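# Carry tube rack through self-closing door to desk

## Task

Take the tube rack from the counter, bring it through the door that swings shut by itself, and set it on the desk. At the end the rack must stand upright with each tube seated all the way down in a hole, and the door must be closed. The task fails if the rack or any tube touches the floor, or if a robot falls over or is left leaning. Either or both robots may be used. Finish by releasing the rack and moving away from it.

## Robot and tools

Robots: two identical Hello Robot Stretch 4 units, r1 and r2. Each has an omni-wheel base, a lift running up a mast, an arm that telescopes forward, a three-joint wrist (yaw, pitch, roll) and a two-finger gripper. Each stands about 1.6 m tall; the base rim lies within 0.23 m of the base origin. Cameras per robot: <name>_head_camera, <name>_head_left_camera, <name>_head_right_camera, <name>_wrist_camera (names like r1_wrist_camera).

Frames: the base frame sits on the floor under the base centre, x ahead, y to the left, z up. hand_pose is reported in it and marks a point between the open fingertips; with all wrist joints at 0 its axes line up with the base axes, though the printed value may be somewhat off. The odometry frame is the base frame as it was when the scene began. Every robot reports in its own frames, so relative positions of the two robots can only be judged from images, lidar_m and wrist_depth_mm.

execute_actions: argument actions is a list holding one action or none (empty list = just report state and pictures). An action maps robot names to commands. Per robot: base and/or joints, plus optional pace and contact_limits; or end_of_arm by itself. Everything in one action starts at once.
- base: a single offset relative to where the base last reported itself. translate_m drives straight, forward positive, -2 to 2 m. strafe_m slides sideways, left positive, -2 to 2 m. rotate_rad spins in place, counter-clockwise from above positive, -3.2 to 3.2 rad.
- joints: absolute targets by name. lift_m 0 to 1.2 m; arm_m 0 to 0.55 m (extension); wrist_yaw_rad -1.134 to 4.276 (0 straight ahead, left positive, 3.14 tucked back, above 3.4 the arm may obstruct); wrist_pitch_rad -1.117 to 4.259 (0 level, 1.57 pointing down); wrist_roll_rad -1.117 to 4.259 (0 fingers level, positive turns clockwise viewed from behind); gripper_m -0.038 to 0.141 m fingertip gap (negative means fingers press together). Out-of-range joint targets get clipped and the result notes it; any other bad value or unknown key rejects the call with no motion.
- pace: slow, default, fast or max; base speeds 0.1/0.3/0.4/0.6 m/s and turning 1/2/3/4 rad/s, further reduced when the lift is above 0.2 m (down to 0.3 m/s and 1 rad/s at full height).
- contact_limits: {arm_m: value} from 0 (stops at the faintest touch) to 0.75; 0.5 if omitted.
- end_of_arm: "enable_torque" re-powers wrist or gripper motors that cut out.
cameras: list of camera names, or all; omitted or null gives all, [] gives none. Any one action runs at most 15 s. A robot or joint not named keeps pursuing its earlier target silently. If a result reports a stop, later motion calls in that same reply are skipped.

wait: seconds 0 to 10, commands nothing, returns state and images. zoom_image: camera plus region [x0, y0, x1, y1] in pixels from the top-left, up to 504 x 504, on a camera present in the latest full result. finished_scene: scene number; ends the scene irreversibly and reports success, so only call it once the goal holds.

Reading results: base_status and joint_status give how each motion ended. done (for base: wheels turned the full amount, slipping included); off_target (stopped short, may still push); contact_stop_at_<key> (hit something; that part goes slack, a loaded lift can sag, a base may drift); limit_stop_at_<name> (built-in limit); limit_stop_at_tilt (leaning over 6 degrees, lift, arm and wheels go slack and ignore commands until upright); limit_stop_at_own_body (about to hit itself; moving away is allowed, often triggered with pitch below -0.2 and roll below -0.4 or above 4); torque_fault (wrist motor overloaded, limp until enable_torque). on_its_own lists what the call did not command; its held at shows the held target, not the position. lidar_m: 12 distances in metres, 30-degree sectors, first straight ahead then counter-clockwise (4th left, 7th rear, 10th right); - means nothing or closer than 0.25 m; sees roughly 0.15 m up to robot height, misses glass, thin legs and much behind. wrist_depth_mm: 7x7 grid of median depths, 100 to 2000 mm, top-left first. base_odometry is wheel-based; compare turned_by_wheels with turned_by_imu, a gap over about 0.1 rad signals a bump or slip. base_tilt in degrees, forward and right positive, with a fixed bias up to 1.5. motor_effort is percent of maximum, bracket value is the peak of the last action; for wheel_0..2 positive means turning right. A grip is not confirmed by gripper_m or done; a firm squeeze shows as an effort change.

Gripping: command a gap smaller than the object; the further below, the tighter, and the object is pulled toward the wrist. If fingertips jam on a surface, raise the lift. A good first move to unfold: lift_m 0.4 with wrist_yaw_rad 0.

Avoid: robots pressing or colliding with each other (touching bases then driving on is enough; no state line reports it); turning or driving with over 1 kg held at arm_m above 0.2, especially fast; strong pushes or pulls with a high gripper; more than about 2 kg in a level gripper; dropping the rack or tubes, slamming the door, hard hits. Two robots given the same base command may differ by up to about 3 cm per metre, which strains a shared load. Loose objects may get a brief nudge now and then. The robot keeps its last command while you are thinking.

Each tool is called after "Request:" by a JSON object that holds its "name" and its "arguments".

## Session

Request:
{"name": "execute_actions", "arguments": {"actions": []}}

Scene clock: 0.00 s.
r1.base_odometry: x=+0.000 y=+0.000 heading=+0.000 (m, m, rad; r1's odometry frame)
r1.turned_by_wheels: +0.000 (rad since the last result)
r1.turned_by_imu: +0.000 (rad since the last result)
r1.base_tilt: forward=-0.2 right=-0.1 (deg)
r1.lidar_m: 1.83 2.20 1.10 1.09 0.85 0.73 0.75 0.90 0.90 0.90 1.05 1.76
r1.base_status: not commanded
r1.joint_positions: lift_m=+0.232 arm_m=+0.000 wrist_yaw_rad=+3.105 wrist_pitch_rad=+0.010 wrist_roll_rad=+0.018 gripper_m=+0.057
r1.joint_status: not commanded
r1.motor_effort: lift_m=+19 arm_m=-1 wrist_yaw_rad=+1 wrist_pitch_rad=-6 wrist_roll_rad=+2 gripper_m=-3 wheel_0=+0 wheel_1=+0 wheel_2=+1 (%)
r1.hand_pose: x=-0.1145 y=+0.0979 z=+0.4078 quat_wxyz=(+0.018, -0.005, +0.009, +1.000) (m; r1's base frame)
r1.wrist_depth_mm: - 144 265 891 831 768 732 / - 115 150 904 842 768 723 / - 122 161 904 831 778 732 / 145 145 252 904 831 768 723 / 235 1098 976 878 831 778 723 / 233 1078 200 891 196 759 732 / 569 946 960 - 820 759 741
r2.base_odometry: x=+0.000 y=+0.000 heading=+0.000 (m, m, rad; r2's odometry frame)
r2.turned_by_wheels: +0.000 (rad since the last result)
r2.turned_by_imu: +0.000 (rad since the last result)
r2.base_tilt: forward=+0.5 right=+0.2 (deg)
r2.lidar_m: 0.68 0.68 0.75 1.19 1.08 2.39 1.91 1.88 1.10 0.85 0.85 0.89
r2.base_status: not commanded
r2.joint_positions: lift_m=+0.122 arm_m=+0.002 wrist_yaw_rad=+3.105 wrist_pitch_rad=-0.009 wrist_roll_rad=-0.017 gripper_m=+0.057
r2.joint_status: not commanded
r2.motor_effort: lift_m=+18 arm_m=-1 wrist_yaw_rad=+1 wrist_pitch_rad=-7 wrist_roll_rad=+1 gripper_m=-3 wheel_0=+0 wheel_1=+0 wheel_2=+0 (%)
r2.hand_pose: x=-0.1119 y=+0.0980 z=+0.3031 quat_wxyz=(+0.019, +0.004, -0.009, +1.000) (m; r2's base frame)
r2.wrist_depth_mm: - 138 - - - - - / - 122 165 - - - - / - 123 163 - - - - / 109 138 222 - - - - / 220 1921 - - - - 1983 / 1255 1366 196 1205 190 1160 1118 / 778 878 798 140 809 699 759
pictures: r1_head_camera, r1_head_left_camera, r1_head_right_camera, r1_wrist_camera, r2_head_camera, r2_head_left_camera, r2_head_right_camera, r2_wrist_camera
Images, in order (width x height): r1_head_camera 420x560, r1_head_left_camera 420x672, r1_head_right_camera 420x672, r1_wrist_camera 616x392, r2_head_camera 420x560, r2_head_left_camera 420x672, r2_head_right_camera 420x672, r2_wrist_camera 616x392.

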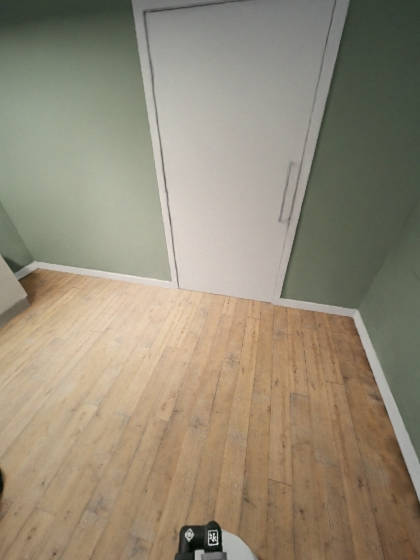

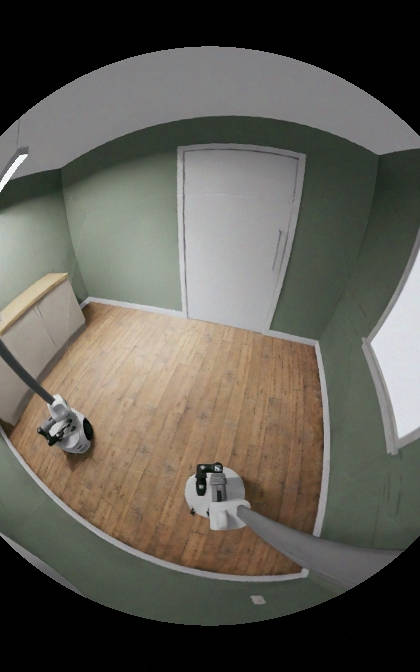

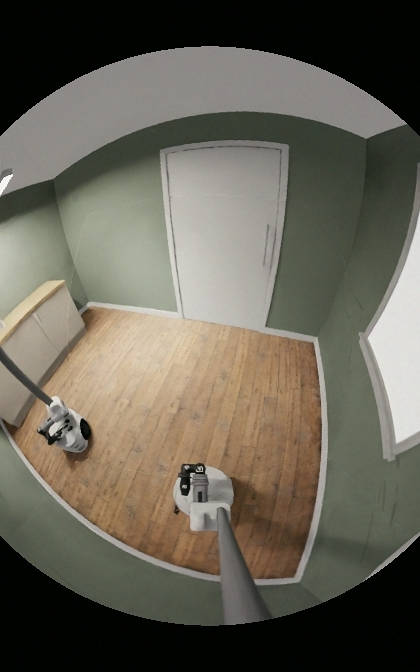

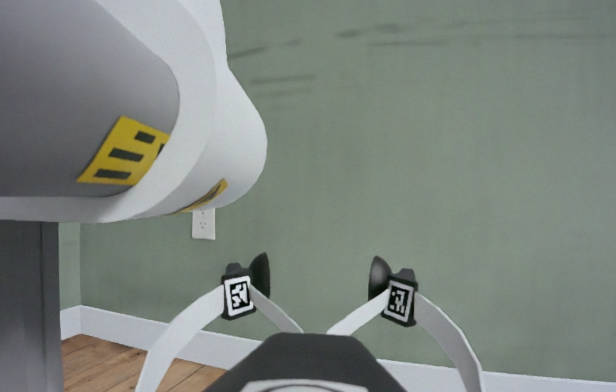

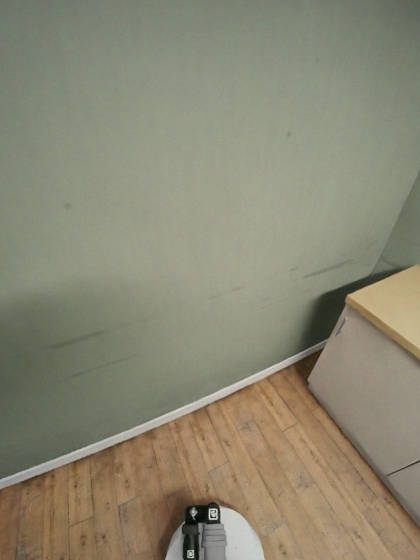

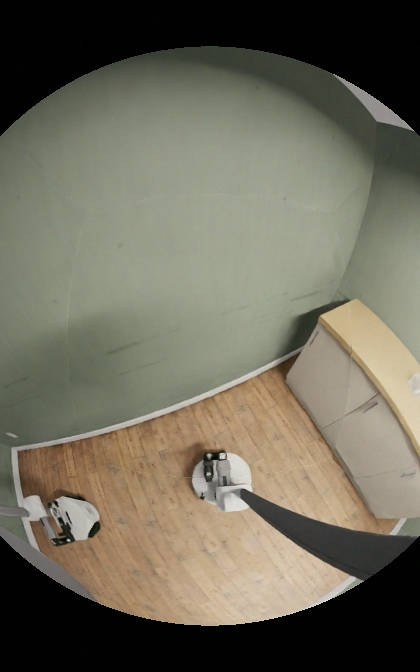

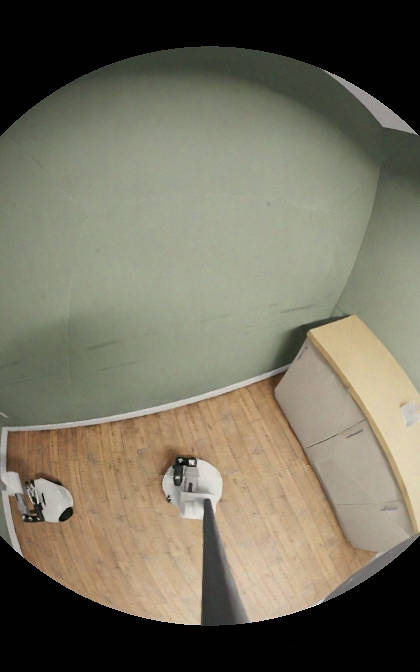

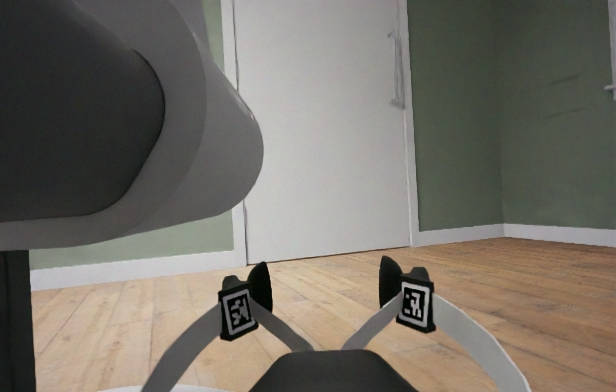

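Request:
{"name": "execute_actions", "arguments": {"actions": [{"r1":{"base":{"translate_m":1.0},"joints":{"lift_m":0.2},"pace":"fast"},"r2":{"base":{"rotate_rad":-1.3},"joints":{"lift_m":0.9},"pace":"fast"}}]}}

Scene clock: 6.07 s.
r1.base_odometry: x=+1.000 y=+0.000 heading=+0.000 (m, m, rad; r1's odometry frame)
r1.turned_by_wheels: +0.000 (rad since the last result)
r1.turned_by_imu: +0.000 (rad since the last result)
r1.base_tilt: forward=-0.2 right=-0.1 (deg)
r1.lidar_m: 0.87 1.04 1.87 1.88 1.21 1.68 1.69 1.34 1.16 1.18 0.99 0.89
r1.base_status: done
r1.joint_positions: lift_m=+0.200 arm_m=+0.000 wrist_yaw_rad=+3.105 wrist_pitch_rad=+0.010 wrist_roll_rad=+0.018 gripper_m=+0.057
r1.joint_status: all done
r1.motor_effort: lift_m=+17(17) arm_m=-1(1) wrist_yaw_rad=-1(3) wrist_pitch_rad=-5(7) wrist_roll_rad=+1(1) gripper_m=-5(3) wheel_0=+0(6) wheel_1=+0(4) wheel_2=+0(11) (%)
r1.hand_pose: x=-0.1145 y=+0.0979 z=+0.3756 quat_wxyz=(+0.018, -0.005, +0.009, +1.000) (m; r1's base frame)
r1.wrist_depth_mm: - 145 265 1983 1808 1708 1576 / - 115 150 1921 1756 1661 1537 / - 122 161 - 1808 1661 1576 / 146 145 253 1863 1756 1661 1576 / 235 1756 - 1921 1756 1661 1576 / 233 1308 200 1464 196 1464 1430 / 539 866 991 - 1025 891 991
r2.base_odometry: x=+0.000 y=+0.000 heading=-1.300 (m, m, rad; r2's odometry frame)
r2.turned_by_wheels: -1.300 (rad since the last result)
r2.turned_by_imu: -1.304 (rad since the last result)
r2.base_tilt: forward=+0.5 right=+0.2 (deg)
r2.lidar_m: 0.85 0.87 0.74 0.69 0.70 0.90 2.00 1.30 1.21 1.86 1.41 0.95
r2.base_status: done
r2.joint_positions: lift_m=+0.900 arm_m=+0.002 wrist_yaw_rad=+3.105 wrist_pitch_rad=-0.009 wrist_roll_rad=-0.017 gripper_m=+0.057
r2.joint_status: all done
r2.motor_effort: lift_m=+22(23) arm_m=+0(1) wrist_yaw_rad=+1(0) wrist_pitch_rad=-8(7) wrist_roll_rad=+0(2) gripper_m=-3(3) wheel_0=+1(7) wheel_1=+1(9) wheel_2=+0(7) (%)
r2.hand_pose: x=-0.1119 y=+0.0980 z=+1.0804 quat_wxyz=(+0.019, +0.004, -0.009, +1.000) (m; r2's base frame)
r2.wrist_depth_mm: - 138 - - 1921 1138 842 / - 122 165 - 1921 1138 831 / - 123 163 - 1983 1160 854 / 109 138 223 - - 1182 866 / 219 - - - 1863 1205 866 / - - 196 - 190 1098 866 / - - - 140 1808 1098 878
pictures: r1_head_camera, r1_head_left_camera, r1_head_right_camera, r1_wrist_camera, r2_head_camera, r2_head_left_camera, r2_head_right_camera, r2_wrist_camera
Images, in order (width x height): r1_head_camera 420x560, r1_head_left_camera 420x672, r1_head_right_camera 420x672, r1_wrist_camera 616x392, r2_head_camera 420x560, r2_head_left_camera 420x672, r2_head_right_camera 420x672, r2_wrist_camera 616x392.

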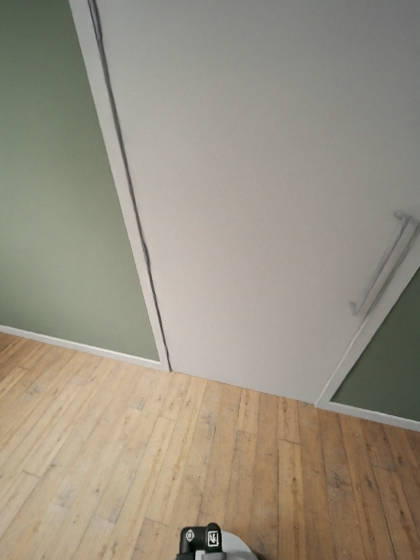

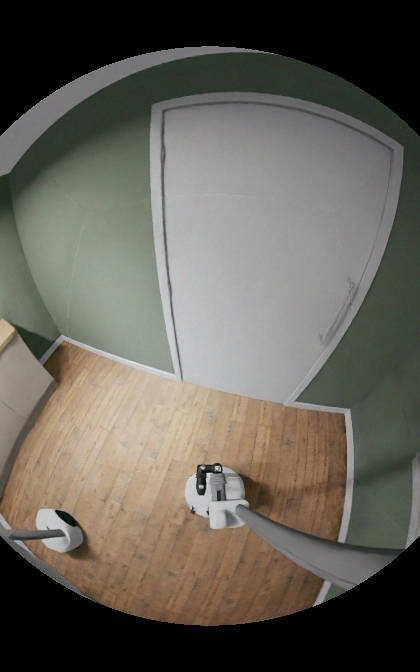

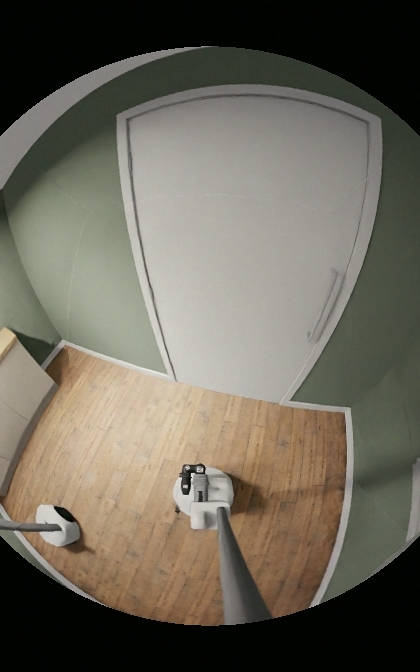

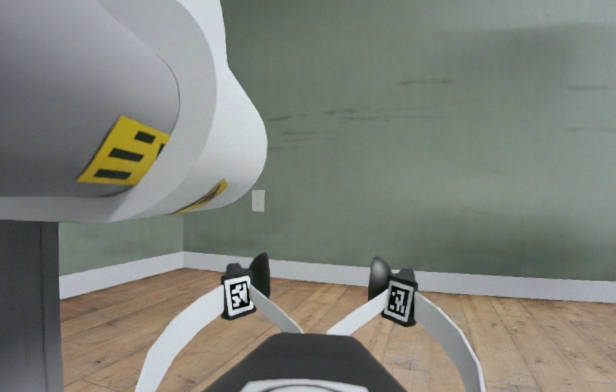

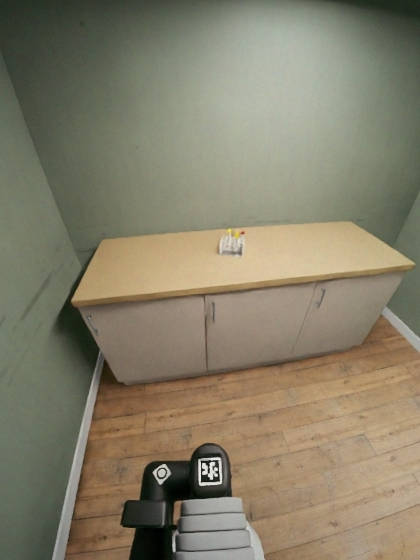

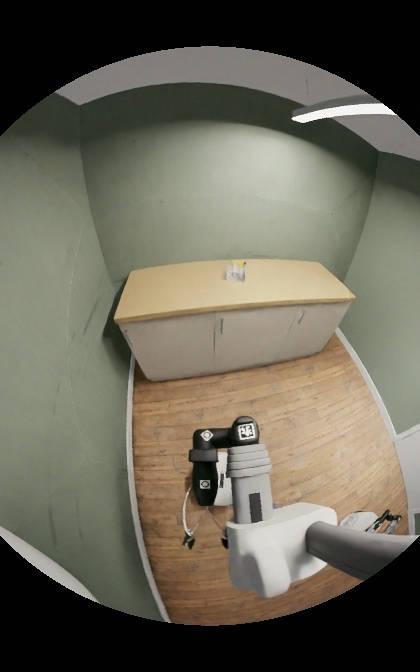

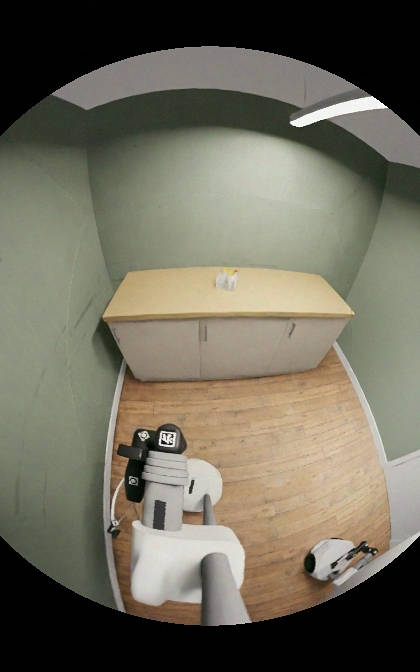

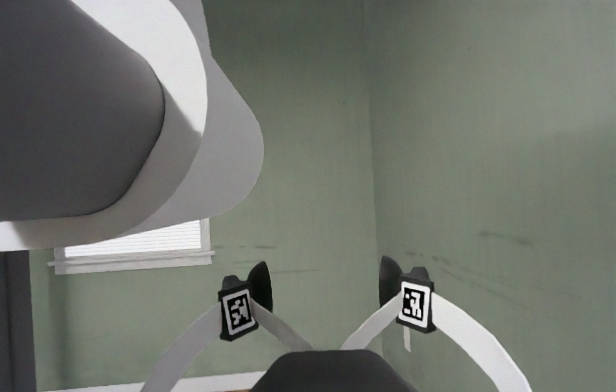

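Request:
{"name": "execute_actions", "arguments": {"actions": [{"r1":{"base":{"rotate_rad":-0.22},"joints":{"lift_m":0.75,"wrist_yaw_rad":0,"gripper_m":0.12},"pace":"fast"},"r2":{"base":{"rotate_rad":0.13},"joints":{"lift_m":0.9,"wrist_yaw_rad":0,"gripper_m":0.14},"pace":"fast"}}], "cameras": ["r1_head_camera","r1_wrist_camera","r2_head_camera","r2_wrist_camera"]}}

Request:
{"name": "zoom_image", "arguments": {"camera": "r2_head_camera", "region": [190,200,310,290]}}

Scene clock: 10.33 s.
r1.base_odometry: x=+1.000 y=+0.000 heading=-0.220 (m, m, rad; r1's odometry frame)
r1.turned_by_wheels: -0.220 (rad since the last result)
r1.turned_by_imu: -0.222 (rad since the last result)
r1.base_tilt: forward=-0.2 right=+0.0 (deg)
r1.lidar_m: 0.87 0.95 1.43 1.88 1.20 1.27 1.69 1.60 1.21 1.15 1.18 0.90
r1.base_status: done
r1.joint_positions: lift_m=+0.750 arm_m=+0.000 wrist_yaw_rad=+0.000 wrist_pitch_rad=+0.010 wrist_roll_rad=+0.018 gripper_m=+0.120
r1.joint_status: all done
r1.motor_effort: lift_m=+22(25) arm_m=-1(1) wrist_yaw_rad=-2(8) wrist_pitch_rad=-6(5) wrist_roll_rad=+0(2) gripper_m=-1(4) wheel_0=+1(5) wheel_1=+1(6) wheel_2=+0(7) (%)
r1.hand_pose: x=+0.4591 y=-0.0873 z=+0.9253 quat_wxyz=(+1.000, +0.009, +0.005, +0.000) (m; r1's base frame)
r1.wrist_depth_mm: 759 741 715 683 661 640 615 / 750 750 715 691 661 647 634 / 759 732 707 699 668 654 621 / 750 732 707 683 668 640 621 / 759 741 715 683 661 640 621 / 759 741 707 691 661 647 627 / 759 741 723 - 668 640 627
r2.base_odometry: x=+0.000 y=+0.000 heading=-1.170 (m, m, rad; r2's odometry frame)
r2.turned_by_wheels: +0.130 (rad since the last result)
r2.turned_by_imu: +0.131 (rad since the last result)
r2.base_tilt: forward=+0.5 right=+0.2 (deg)
r2.lidar_m: 0.85 0.90 0.73 0.66 0.73 1.01 2.23 1.20 1.19 1.88 1.19 0.89
r2.base_status: done
r2.joint_positions: lift_m=+0.900 arm_m=+0.002 wrist_yaw_rad=+0.001 wrist_pitch_rad=-0.009 wrist_roll_rad=-0.017 gripper_m=+0.140
r2.joint_status: all done
r2.motor_effort: lift_m=+22(21) arm_m=-1(1) wrist_yaw_rad=-1(2) wrist_pitch_rad=-7(7) wrist_roll_rad=+0(2) gripper_m=+1(2) wheel_0=-1(3) wheel_1=+0(4) wheel_2=-1(0) (%)
r2.hand_pose: x=+0.4617 y=-0.0873 z=+1.0804 quat_wxyz=(+1.000, -0.009, -0.004, +0.000) (m; r2's base frame)
r2.wrist_depth_mm: 1098 1366 1308 1281 1255 1229 1229 / 1098 1336 1336 1308 1281 1308 1205 / 1098 1336 1308 1308 1281 1255 1229 / 1078 1336 1336 1308 1255 1281 1229 / 1078 1336 1308 1281 1160 917 1182 / 991 683 661 750 668 192 661 / 715 691 691 145 661 654 640
pictures: r1_head_camera, r1_wrist_camera, r2_head_camera, r2_wrist_camera
Images, in order (width x height): r1_head_camera 420x560, r1_wrist_camera 616x392, r2_head_camera 420x560, r2_wrist_camera 616x392.

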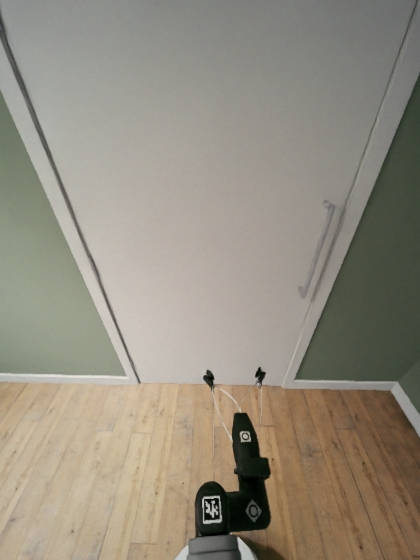

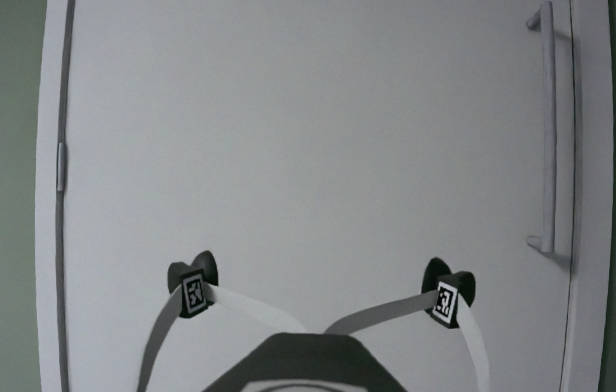

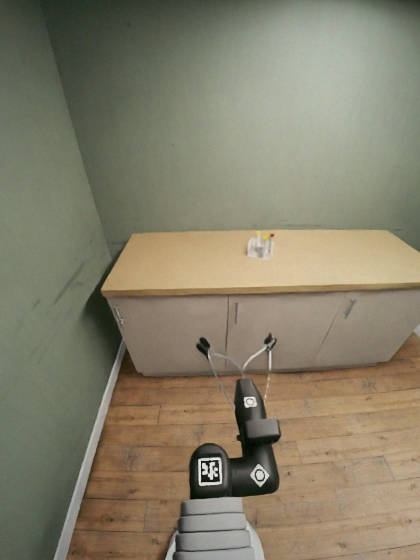

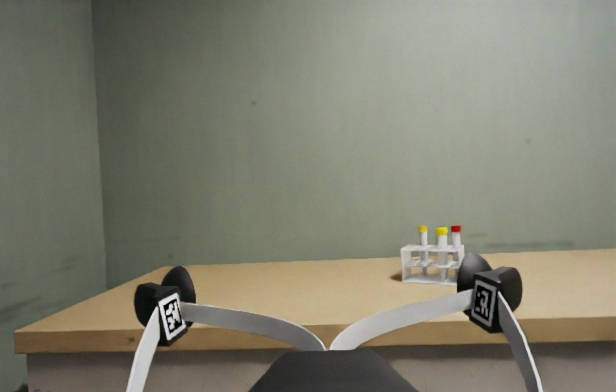

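Region (190, 200, 310, 290) of r2_head_camera's 420x560 image, scaled by 4.200, with more detail than that image has; it fills the top 378 rows of this view, and the rest is white.

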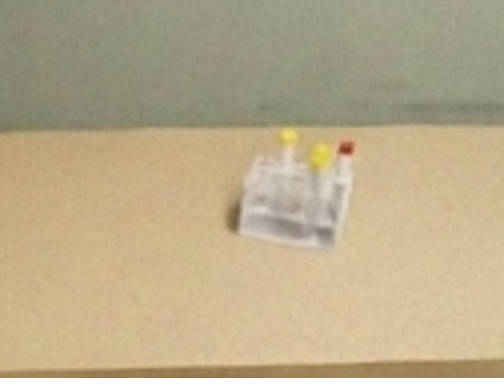

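Request:
{"name": "execute_actions", "arguments": {"actions": [{"r1":{"base":{"strafe_m":-0.28},"joints":{"lift_m":0.85,"arm_m":0.1},"pace":"fast"},"r2":{"base":{"translate_m":0.3},"joints":{"lift_m":0.95,"wrist_pitch_rad":0.4},"pace":"fast"}}], "cameras": ["r1_head_camera","r1_wrist_camera","r2_head_camera","r2_wrist_camera"]}}

Scene clock: 18.63 s.
r1.base_odometry: x=+0.939 y=-0.273 heading=-0.220 (m, m, rad; r1's odometry frame)
r1.turned_by_wheels: +0.000 (rad since the last result)
r1.turned_by_imu: +0.001 (rad since the last result)
r1.base_tilt: forward=-0.2 right=+0.0 (deg)
r1.lidar_m: 0.82 0.95 1.36 2.16 1.66 1.76 1.71 1.26 0.91 0.88 1.01 0.89
r1.base_status: done
r1.joint_positions: lift_m=+0.850 arm_m=+0.099 wrist_yaw_rad=+0.000 wrist_pitch_rad=+0.009 wrist_roll_rad=+0.018 gripper_m=+0.120
r1.joint_status: all done
r1.motor_effort: lift_m=+21(23) arm_m=+5(7) wrist_yaw_rad=-3(4) wrist_pitch_rad=-7(8) wrist_roll_rad=+2(2) gripper_m=-1(2) wheel_0=-1(9) wheel_1=-1(12) wheel_2=+1(2) (%)
r1.hand_pose: x=+0.5585 y=-0.0874 z=+1.0253 quat_wxyz=(+1.000, +0.009, +0.005, +0.000) (m; r1's base frame)
r1.wrist_depth_mm: 627 603 574 554 539 512 508 / 621 603 569 559 539 512 504 / 627 609 585 569 539 521 512 / 627 603 580 559 544 521 508 / 621 603 580 559 539 517 512 / 627 609 569 559 539 517 512 / 627 603 580 - 539 517 512
r2.base_odometry: x=+0.117 y=-0.276 heading=-1.170 (m, m, rad; r2's odometry frame)
r2.turned_by_wheels: +0.000 (rad since the last result)
r2.turned_by_imu: +0.002 (rad since the last result)
r2.base_tilt: forward=+0.5 right=+0.2 (deg)
r2.lidar_m: 0.55 0.60 0.72 0.68 0.72 1.00 2.53 1.66 1.97 1.89 0.79 0.58
r2.base_status: done
r2.joint_positions: lift_m=+0.950 arm_m=+0.002 wrist_yaw_rad=+0.000 wrist_pitch_rad=+0.402 wrist_roll_rad=-0.017 gripper_m=+0.140
r2.joint_status: all done
r2.motor_effort: lift_m=+22(23) arm_m=-1(1) wrist_yaw_rad=+1(1) wrist_pitch_rad=-5(7) wrist_roll_rad=-1(0) gripper_m=+2(1) wheel_0=+0(4) wheel_1=+1(4) wheel_2=+0(7) (%)
r2.hand_pose: x=+0.4387 y=-0.0874 z=+1.0151 quat_wxyz=(+0.980, -0.008, +0.199, +0.002) (m; r2's base frame)
r2.wrist_depth_mm: 904 917 904 891 878 878 878 / 976 960 960 946 917 904 904 / 1025 976 904 878 820 634 768 / 661 627 609 585 574 549 530 / 480 462 452 445 433 424 413 / 436 418 407 410 402 191 427 / 504 492 488 145 462 462 452
pictures: r1_head_camera, r1_wrist_camera, r2_head_camera, r2_wrist_camera
Images, in order (width x height): r1_head_camera 420x560, r1_wrist_camera 616x392, r2_head_camera 420x560, r2_wrist_camera 616x392.

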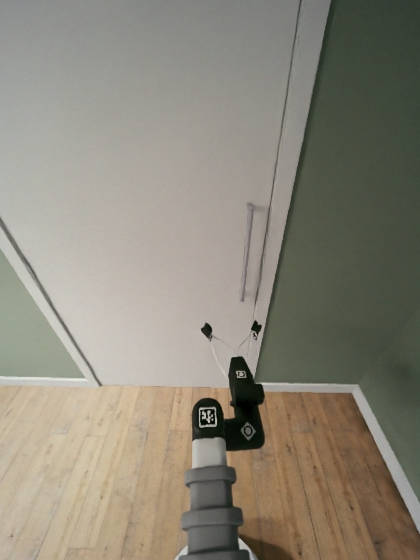

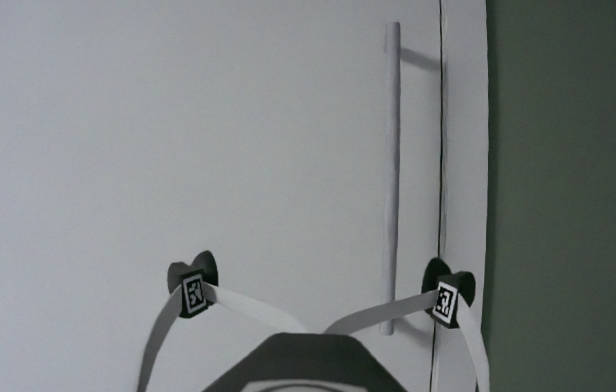

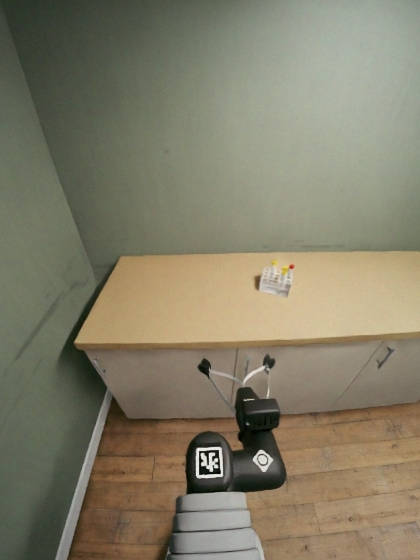

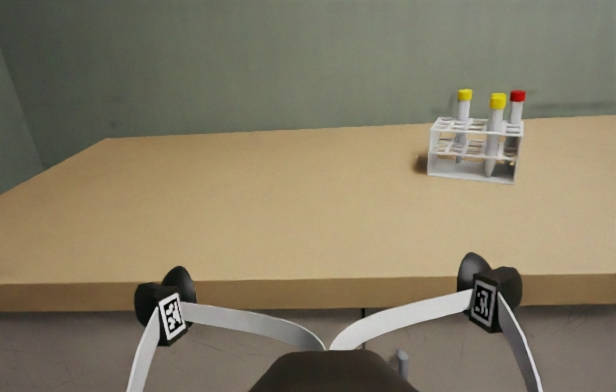

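Request:
{"name": "execute_actions", "arguments": {"actions": [{"r1":{"joints":{"wrist_yaw_rad":-0.18,"arm_m":0.22},"pace":"fast"},"r2":{"base":{"rotate_rad":-0.25},"joints":{"wrist_yaw_rad":-0.18,"lift_m":1.0,"arm_m":0.1},"pace":"fast"}}], "cameras": ["r1_head_camera","r1_wrist_camera","r2_head_camera","r2_wrist_camera"]}}

Scene clock: 22.70 s.
r1.base_odometry: x=+0.939 y=-0.273 heading=-0.220 (m, m, rad; r1's odometry frame)
r1.turned_by_wheels: +0.000 (rad since the last result)
r1.turned_by_imu: +0.000 (rad since the last result)
r1.base_tilt: forward=-0.2 right=+0.0 (deg)
r1.lidar_m: 0.81 0.95 1.36 2.16 1.68 1.76 1.71 1.26 0.93 0.86 1.03 0.87
r1.base_status: not commanded
r1.joint_positions: lift_m=+0.850 arm_m=+0.219 wrist_yaw_rad=-0.180 wrist_pitch_rad=+0.009 wrist_roll_rad=+0.018 gripper_m=+0.120
r1.joint_status: all done
r1.motor_effort: lift_m=+21(21) arm_m=+5(6) wrist_yaw_rad=-1(6) wrist_pitch_rad=-5(4) wrist_roll_rad=+1(1) gripper_m=-1(1) wheel_0=-1(1) wheel_1=-1(1) wheel_2=+0(1) (%)
r1.hand_pose: x=+0.6582 y=-0.1376 z=+1.0253 quat_wxyz=(+0.996, +0.009, +0.004, -0.090) (m; r1's base frame)
r1.wrist_depth_mm: 436 439 445 445 449 459 466 / 439 442 445 452 455 459 462 / 439 439 449 452 455 459 462 / 439 442 442 449 445 459 462 / 439 442 445 452 445 462 462 / 442 445 445 394 442 462 469 / 442 442 449 - 445 462 469
r2.base_odometry: x=+0.117 y=-0.276 heading=-1.420 (m, m, rad; r2's odometry frame)
r2.turned_by_wheels: -0.250 (rad since the last result)
r2.turned_by_imu: -0.250 (rad since the last result)
r2.base_tilt: forward=+0.5 right=+0.2 (deg)
r2.lidar_m: 0.57 0.55 0.68 0.66 0.68 0.84 1.46 1.68 1.69 1.89 1.09 0.66
r2.base_status: done
r2.joint_positions: lift_m=+1.000 arm_m=+0.099 wrist_yaw_rad=-0.180 wrist_pitch_rad=+0.402 wrist_roll_rad=-0.017 gripper_m=+0.140
r2.joint_status: all done
r2.motor_effort: lift_m=+22(25) arm_m=+5(5) wrist_yaw_rad=+0(5) wrist_pitch_rad=-6(7) wrist_roll_rad=+1(1) gripper_m=-1(0) wheel_0=+1(6) wheel_1=+1(5) wheel_2=+0(5) (%)
r2.hand_pose: x=+0.5156 y=-0.1335 z=+1.0650 quat_wxyz=(+0.976, +0.010, +0.200, -0.086) (m; r2's base frame)
r2.wrist_depth_mm: 723 778 842 904 991 1098 1229 / 759 809 904 976 1060 1182 1281 / 798 854 917 976 991 946 917 / 788 759 654 661 683 661 654 / 574 564 554 535 521 508 521 / 459 418 407 430 433 192 591 / 382 362 375 145 496 554 661
pictures: r1_head_camera, r1_wrist_camera, r2_head_camera, r2_wrist_camera
Images, in order (width x height): r1_head_camera 420x560, r1_wrist_camera 616x392, r2_head_camera 420x560, r2_wrist_camera 616x392.

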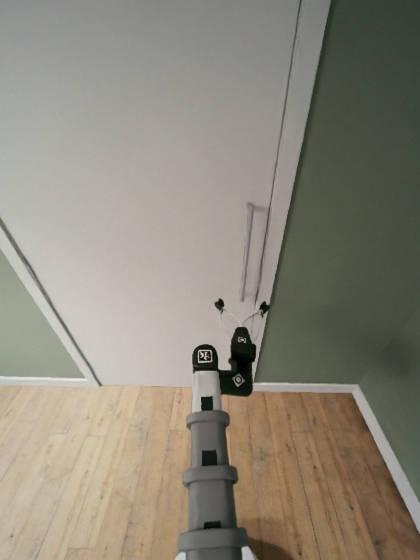

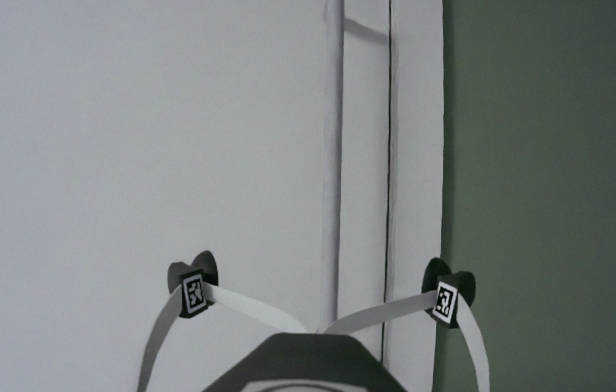

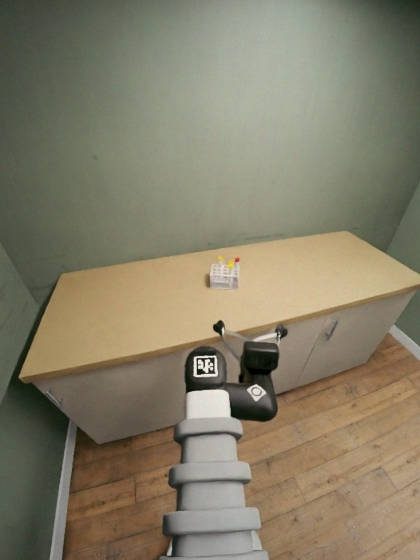

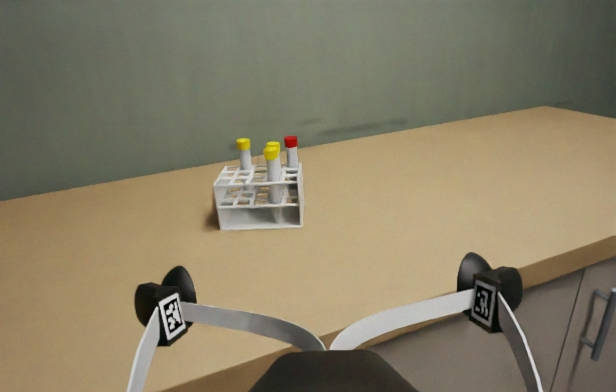

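Request:
{"name": "execute_actions", "arguments": {"actions": [{"r1":{"joints":{"wrist_yaw_rad":-0.15,"arm_m":0.36,"gripper_m":0.09}},"r2":{"base":{"strafe_m":0.05},"joints":{"wrist_yaw_rad":-0.1,"lift_m":0.88,"arm_m":0.2,"wrist_pitch_rad":0.1,"gripper_m":0.141}}}], "cameras": ["r1_head_camera","r1_wrist_camera","r2_head_camera","r2_wrist_camera"]}}

Scene clock: 27.97 s.
r1.base_odometry: x=+0.939 y=-0.273 heading=-0.220 (m, m, rad; r1's odometry frame)
r1.turned_by_wheels: +0.000 (rad since the last result)
r1.turned_by_imu: +0.000 (rad since the last result)
r1.base_tilt: forward=-0.2 right=+0.0 (deg)
r1.lidar_m: 0.80 0.92 1.35 2.16 1.71 1.75 1.72 1.24 0.93 0.88 1.01 0.85
r1.base_status: not commanded
r1.joint_positions: lift_m=+0.850 arm_m=+0.359 wrist_yaw_rad=-0.150 wrist_pitch_rad=+0.009 wrist_roll_rad=+0.018 gripper_m=+0.090
r1.joint_status: all done
r1.motor_effort: lift_m=+21(22) arm_m=+5(5) wrist_yaw_rad=-1(3) wrist_pitch_rad=-6(6) wrist_roll_rad=+1(1) gripper_m=+0(1) wheel_0=-1(1) wheel_1=-1(1) wheel_2=+0(1) (%)
r1.hand_pose: x=+0.8022 y=-0.1295 z=+1.0253 quat_wxyz=(+0.997, +0.009, +0.004, -0.075) (m; r1's base frame)
r1.wrist_depth_mm: 304 304 306 309 306 297 309 / 303 304 306 307 307 294 309 / 304 304 307 307 310 296 310 / 306 306 307 309 307 297 310 / 306 307 307 307 247 297 309 / 306 309 307 309 202 297 310 / 306 307 309 - 310 297 312
r2.base_odometry: x=+0.167 y=-0.269 heading=-1.420 (m, m, rad; r2's odometry frame)
r2.turned_by_wheels: +0.000 (rad since the last result)
r2.turned_by_imu: +0.000 (rad since the last result)
r2.base_tilt: forward=+0.5 right=+0.2 (deg)
r2.lidar_m: 0.55 0.55 0.65 0.65 0.63 0.75 1.38 1.71 1.71 1.92 1.09 0.64
r2.base_status: done
r2.joint_positions: lift_m=+0.880 arm_m=+0.199 wrist_yaw_rad=-0.100 wrist_pitch_rad=+0.103 wrist_roll_rad=-0.017 gripper_m=+0.141
r2.joint_status: all done
r2.motor_effort: lift_m=+13(21) arm_m=+5(7) wrist_yaw_rad=+0(7) wrist_pitch_rad=-8(12) wrist_roll_rad=+1(0) gripper_m=+0(0) wheel_0=+2(5) wheel_1=-1(8) wheel_2=+0(1) (%)
r2.hand_pose: x=+0.6469 y=-0.1156 z=+1.0290 quat_wxyz=(+0.997, -0.006, +0.052, -0.049) (m; r2's base frame)
r2.wrist_depth_mm: 683 723 759 809 866 931 1008 / 691 741 778 831 878 960 1008 / 707 732 788 854 904 976 1042 / 715 750 798 842 917 991 1025 / 707 741 768 544 615 661 640 / 521 439 421 466 433 191 433 / 373 347 357 139 342 320 325
pictures: r1_head_camera, r1_wrist_camera, r2_head_camera, r2_wrist_camera
Images, in order (width x height): r1_head_camera 420x560, r1_wrist_camera 616x392, r2_head_camera 420x560, r2_wrist_camera 616x392.

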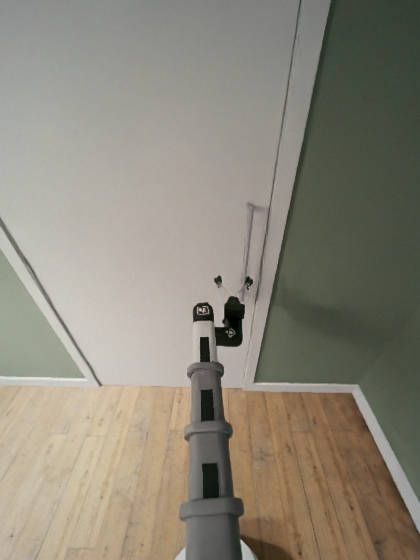

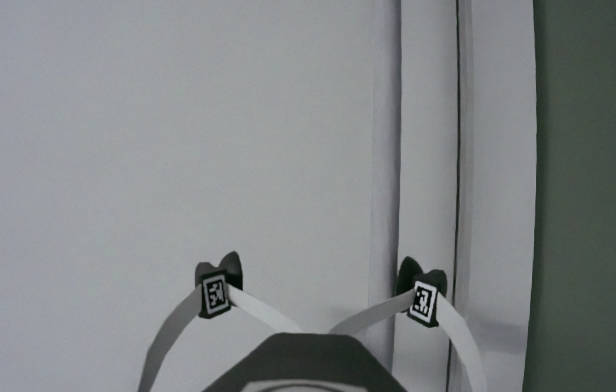

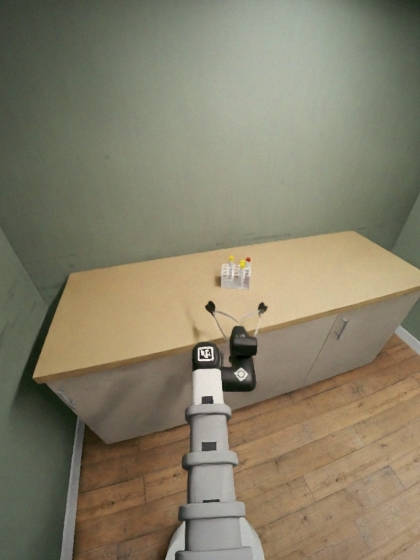

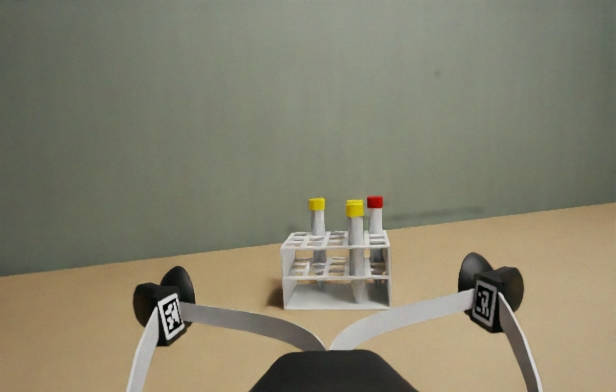

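Request:
{"name": "execute_actions", "arguments": {"actions": [{"r1":{"base":{"strafe_m":-0.035},"joints":{"arm_m":0.375}},"r2":{"base":{"strafe_m":-0.025},"joints":{"lift_m":0.81,"arm_m":0.36}}}], "cameras": ["r1_wrist_camera","r2_head_camera","r2_wrist_camera"]}}

Scene clock: 32.53 s.
r1.base_odometry: x=+0.931 y=-0.307 heading=-0.220 (m, m, rad; r1's odometry frame)
r1.turned_by_wheels: +0.000 (rad since the last result)
r1.turned_by_imu: +0.001 (rad since the last result)
r1.base_tilt: forward=-0.2 right=+0.0 (deg)
r1.lidar_m: 0.80 0.94 1.36 2.20 1.74 1.72 1.71 1.17 0.88 0.85 0.96 0.85
r1.base_status: done
r1.joint_positions: lift_m=+0.850 arm_m=+0.374 wrist_yaw_rad=-0.150 wrist_pitch_rad=+0.009 wrist_roll_rad=+0.018 gripper_m=+0.090
r1.joint_status: all done
r1.motor_effort: lift_m=+21(22) arm_m=+5(5) wrist_yaw_rad=+0(1) wrist_pitch_rad=-6(6) wrist_roll_rad=+2(2) gripper_m=-2(2) wheel_0=+0(6) wheel_1=+2(13) wheel_2=+1(1) (%)
r1.hand_pose: x=+0.8172 y=-0.1295 z=+1.0253 quat_wxyz=(+0.997, +0.009, +0.004, -0.075) (m; r1's base frame)
r1.wrist_depth_mm: 286 287 287 289 290 277 293 / 286 287 289 289 290 277 291 / 287 290 289 290 291 278 291 / 289 287 290 290 291 277 291 / 289 289 290 290 291 278 291 / 289 289 287 229 202 279 293 / 289 289 290 - 293 279 293
r2.base_odometry: x=+0.142 y=-0.272 heading=-1.420 (m, m, rad; r2's odometry frame)
r2.turned_by_wheels: +0.000 (rad since the last result)
r2.turned_by_imu: +0.001 (rad since the last result)
r2.base_tilt: forward=+0.5 right=+0.2 (deg)
r2.lidar_m: 0.51 0.55 0.68 0.65 0.65 0.79 1.46 1.73 1.74 1.92 1.10 0.64
r2.base_status: done
r2.joint_positions: lift_m=+0.810 arm_m=+0.359 wrist_yaw_rad=-0.100 wrist_pitch_rad=+0.102 wrist_roll_rad=-0.017 gripper_m=+0.141
r2.joint_status: all done
r2.motor_effort: lift_m=+13(13) arm_m=+5(5) wrist_yaw_rad=+1(1) wrist_pitch_rad=-8(8) wrist_roll_rad=-1(0) gripper_m=-1(0) wheel_0=-1(7) wheel_1=+3(6) wheel_2=+0(2) (%)
r2.hand_pose: x=+0.8069 y=-0.1156 z=+0.9591 quat_wxyz=(+0.997, -0.006, +0.052, -0.049) (m; r2's base frame)
r2.wrist_depth_mm: 559 591 615 661 707 759 820 / 559 591 634 676 715 768 831 / 574 603 640 683 723 788 842 / 574 609 647 351 338 778 768 / 530 500 433 357 343 415 407 / 325 277 266 291 273 191 272 / 235 218 225 139 214 202 206
pictures: r1_wrist_camera, r2_head_camera, r2_wrist_camera
Images, in order (width x height): r1_wrist_camera 616x392, r2_head_camera 420x560, r2_wrist_camera 616x392.

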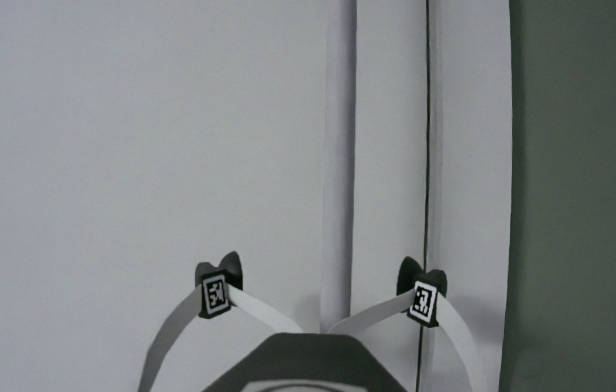

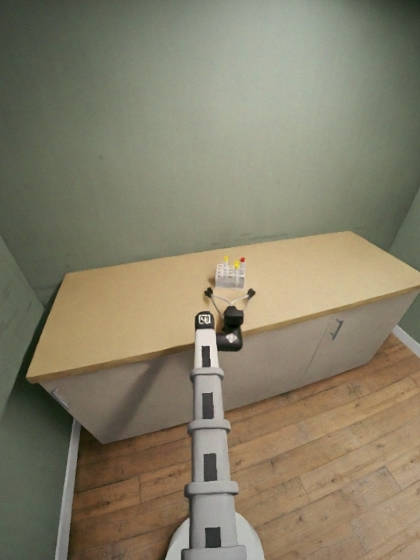

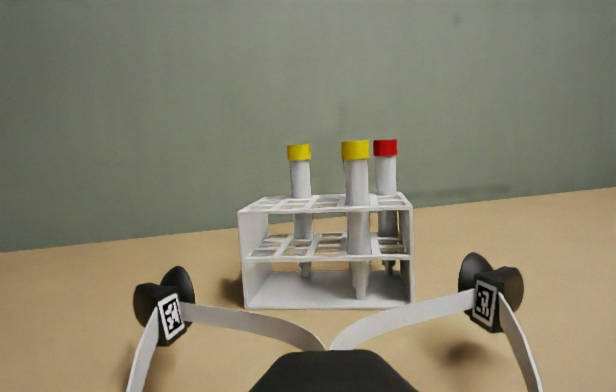

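Request:
{"name": "execute_actions", "arguments": {"actions": [{"r1":{"joints":{"gripper_m":-0.01}},"r2":{"base":{"strafe_m":-0.006},"joints":{"arm_m":0.44},"pace":"slow"}}], "cameras": ["r1_wrist_camera","r2_wrist_camera"]}}

Scene clock: 37.17 s.
r1.base_odometry: x=+0.931 y=-0.307 heading=-0.221 (m, m, rad; r1's odometry frame)
r1.turned_by_wheels: -0.001 (rad since the last result)
r1.turned_by_imu: -0.001 (rad since the last result)
r1.base_tilt: forward=-0.2 right=+0.0 (deg)
r1.lidar_m: 0.78 0.92 1.35 2.19 1.73 1.76 1.73 1.20 0.86 0.86 0.96 0.87
r1.base_status: not commanded
r1.joint_positions: lift_m=+0.850 arm_m=+0.374 wrist_yaw_rad=-0.156 wrist_pitch_rad=+0.009 wrist_roll_rad=+0.018 gripper_m=-0.010
r1.joint_status: all done
r1.on_its_own: wrist_yaw_rad is at rest, and its effort (+17) is outside its rest range (-13 to +13)
r1.motor_effort: lift_m=+21(22) arm_m=+3(5) wrist_yaw_rad=+17(17) wrist_pitch_rad=-5(4) wrist_roll_rad=+1(1) gripper_m=-16(17) wheel_0=-5(5) wheel_1=-3(3) wheel_2=-4(4) (%)
r1.hand_pose: x=+0.8167 y=-0.1311 z=+1.0253 quat_wxyz=(+0.997, +0.009, +0.004, -0.078) (m; r1's base frame)
r1.wrist_depth_mm: 283 285 283 285 289 279 291 / 282 285 285 286 290 278 293 / 282 285 286 287 289 279 293 / 283 285 285 287 289 278 294 / 283 286 286 286 289 279 296 / 283 287 186 219 184 281 296 / 286 285 287 - 291 279 297
r2.base_odometry: x=+0.136 y=-0.273 heading=-1.420 (m, m, rad; r2's odometry frame)
r2.turned_by_wheels: +0.000 (rad since the last result)
r2.turned_by_imu: +0.001 (rad since the last result)
r2.base_tilt: forward=+0.5 right=+0.2 (deg)
r2.lidar_m: 0.55 0.55 0.68 0.66 0.67 0.80 1.48 1.74 1.72 1.92 1.10 0.66
r2.base_status: done
r2.joint_positions: lift_m=+0.810 arm_m=+0.439 wrist_yaw_rad=-0.100 wrist_pitch_rad=+0.102 wrist_roll_rad=-0.017 gripper_m=+0.141
r2.joint_status: all done
r2.motor_effort: lift_m=+13(13) arm_m=+5(4) wrist_yaw_rad=+0(1) wrist_pitch_rad=-8(7) wrist_roll_rad=+0(2) gripper_m=-1(2) wheel_0=+2(2) wheel_1=-2(1) wheel_2=+0(2) (%)
r2.hand_pose: x=+0.8869 y=-0.1156 z=+0.9591 quat_wxyz=(+0.997, -0.006, +0.052, -0.049) (m; r2's base frame)
r2.wrist_depth_mm: 492 517 544 585 621 676 723 / 496 521 554 597 634 683 732 / 504 535 564 597 621 691 750 / 508 544 569 591 225 691 741 / 508 504 298 382 235 410 404 / 324 276 216 233 207 191 271 / 234 218 218 139 210 200 206
pictures: r1_wrist_camera, r2_wrist_camera
Images, in order (width x height): r1_wrist_camera 616x392, r2_wrist_camera 616x392.

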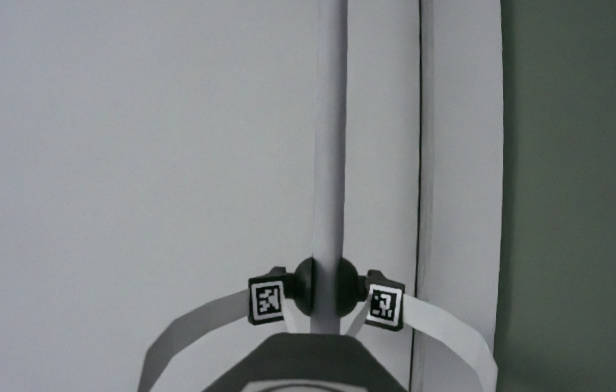

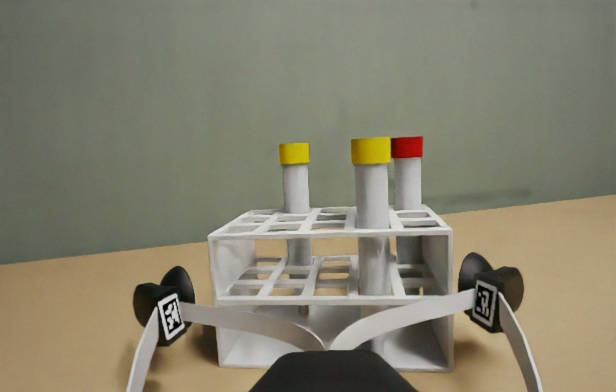

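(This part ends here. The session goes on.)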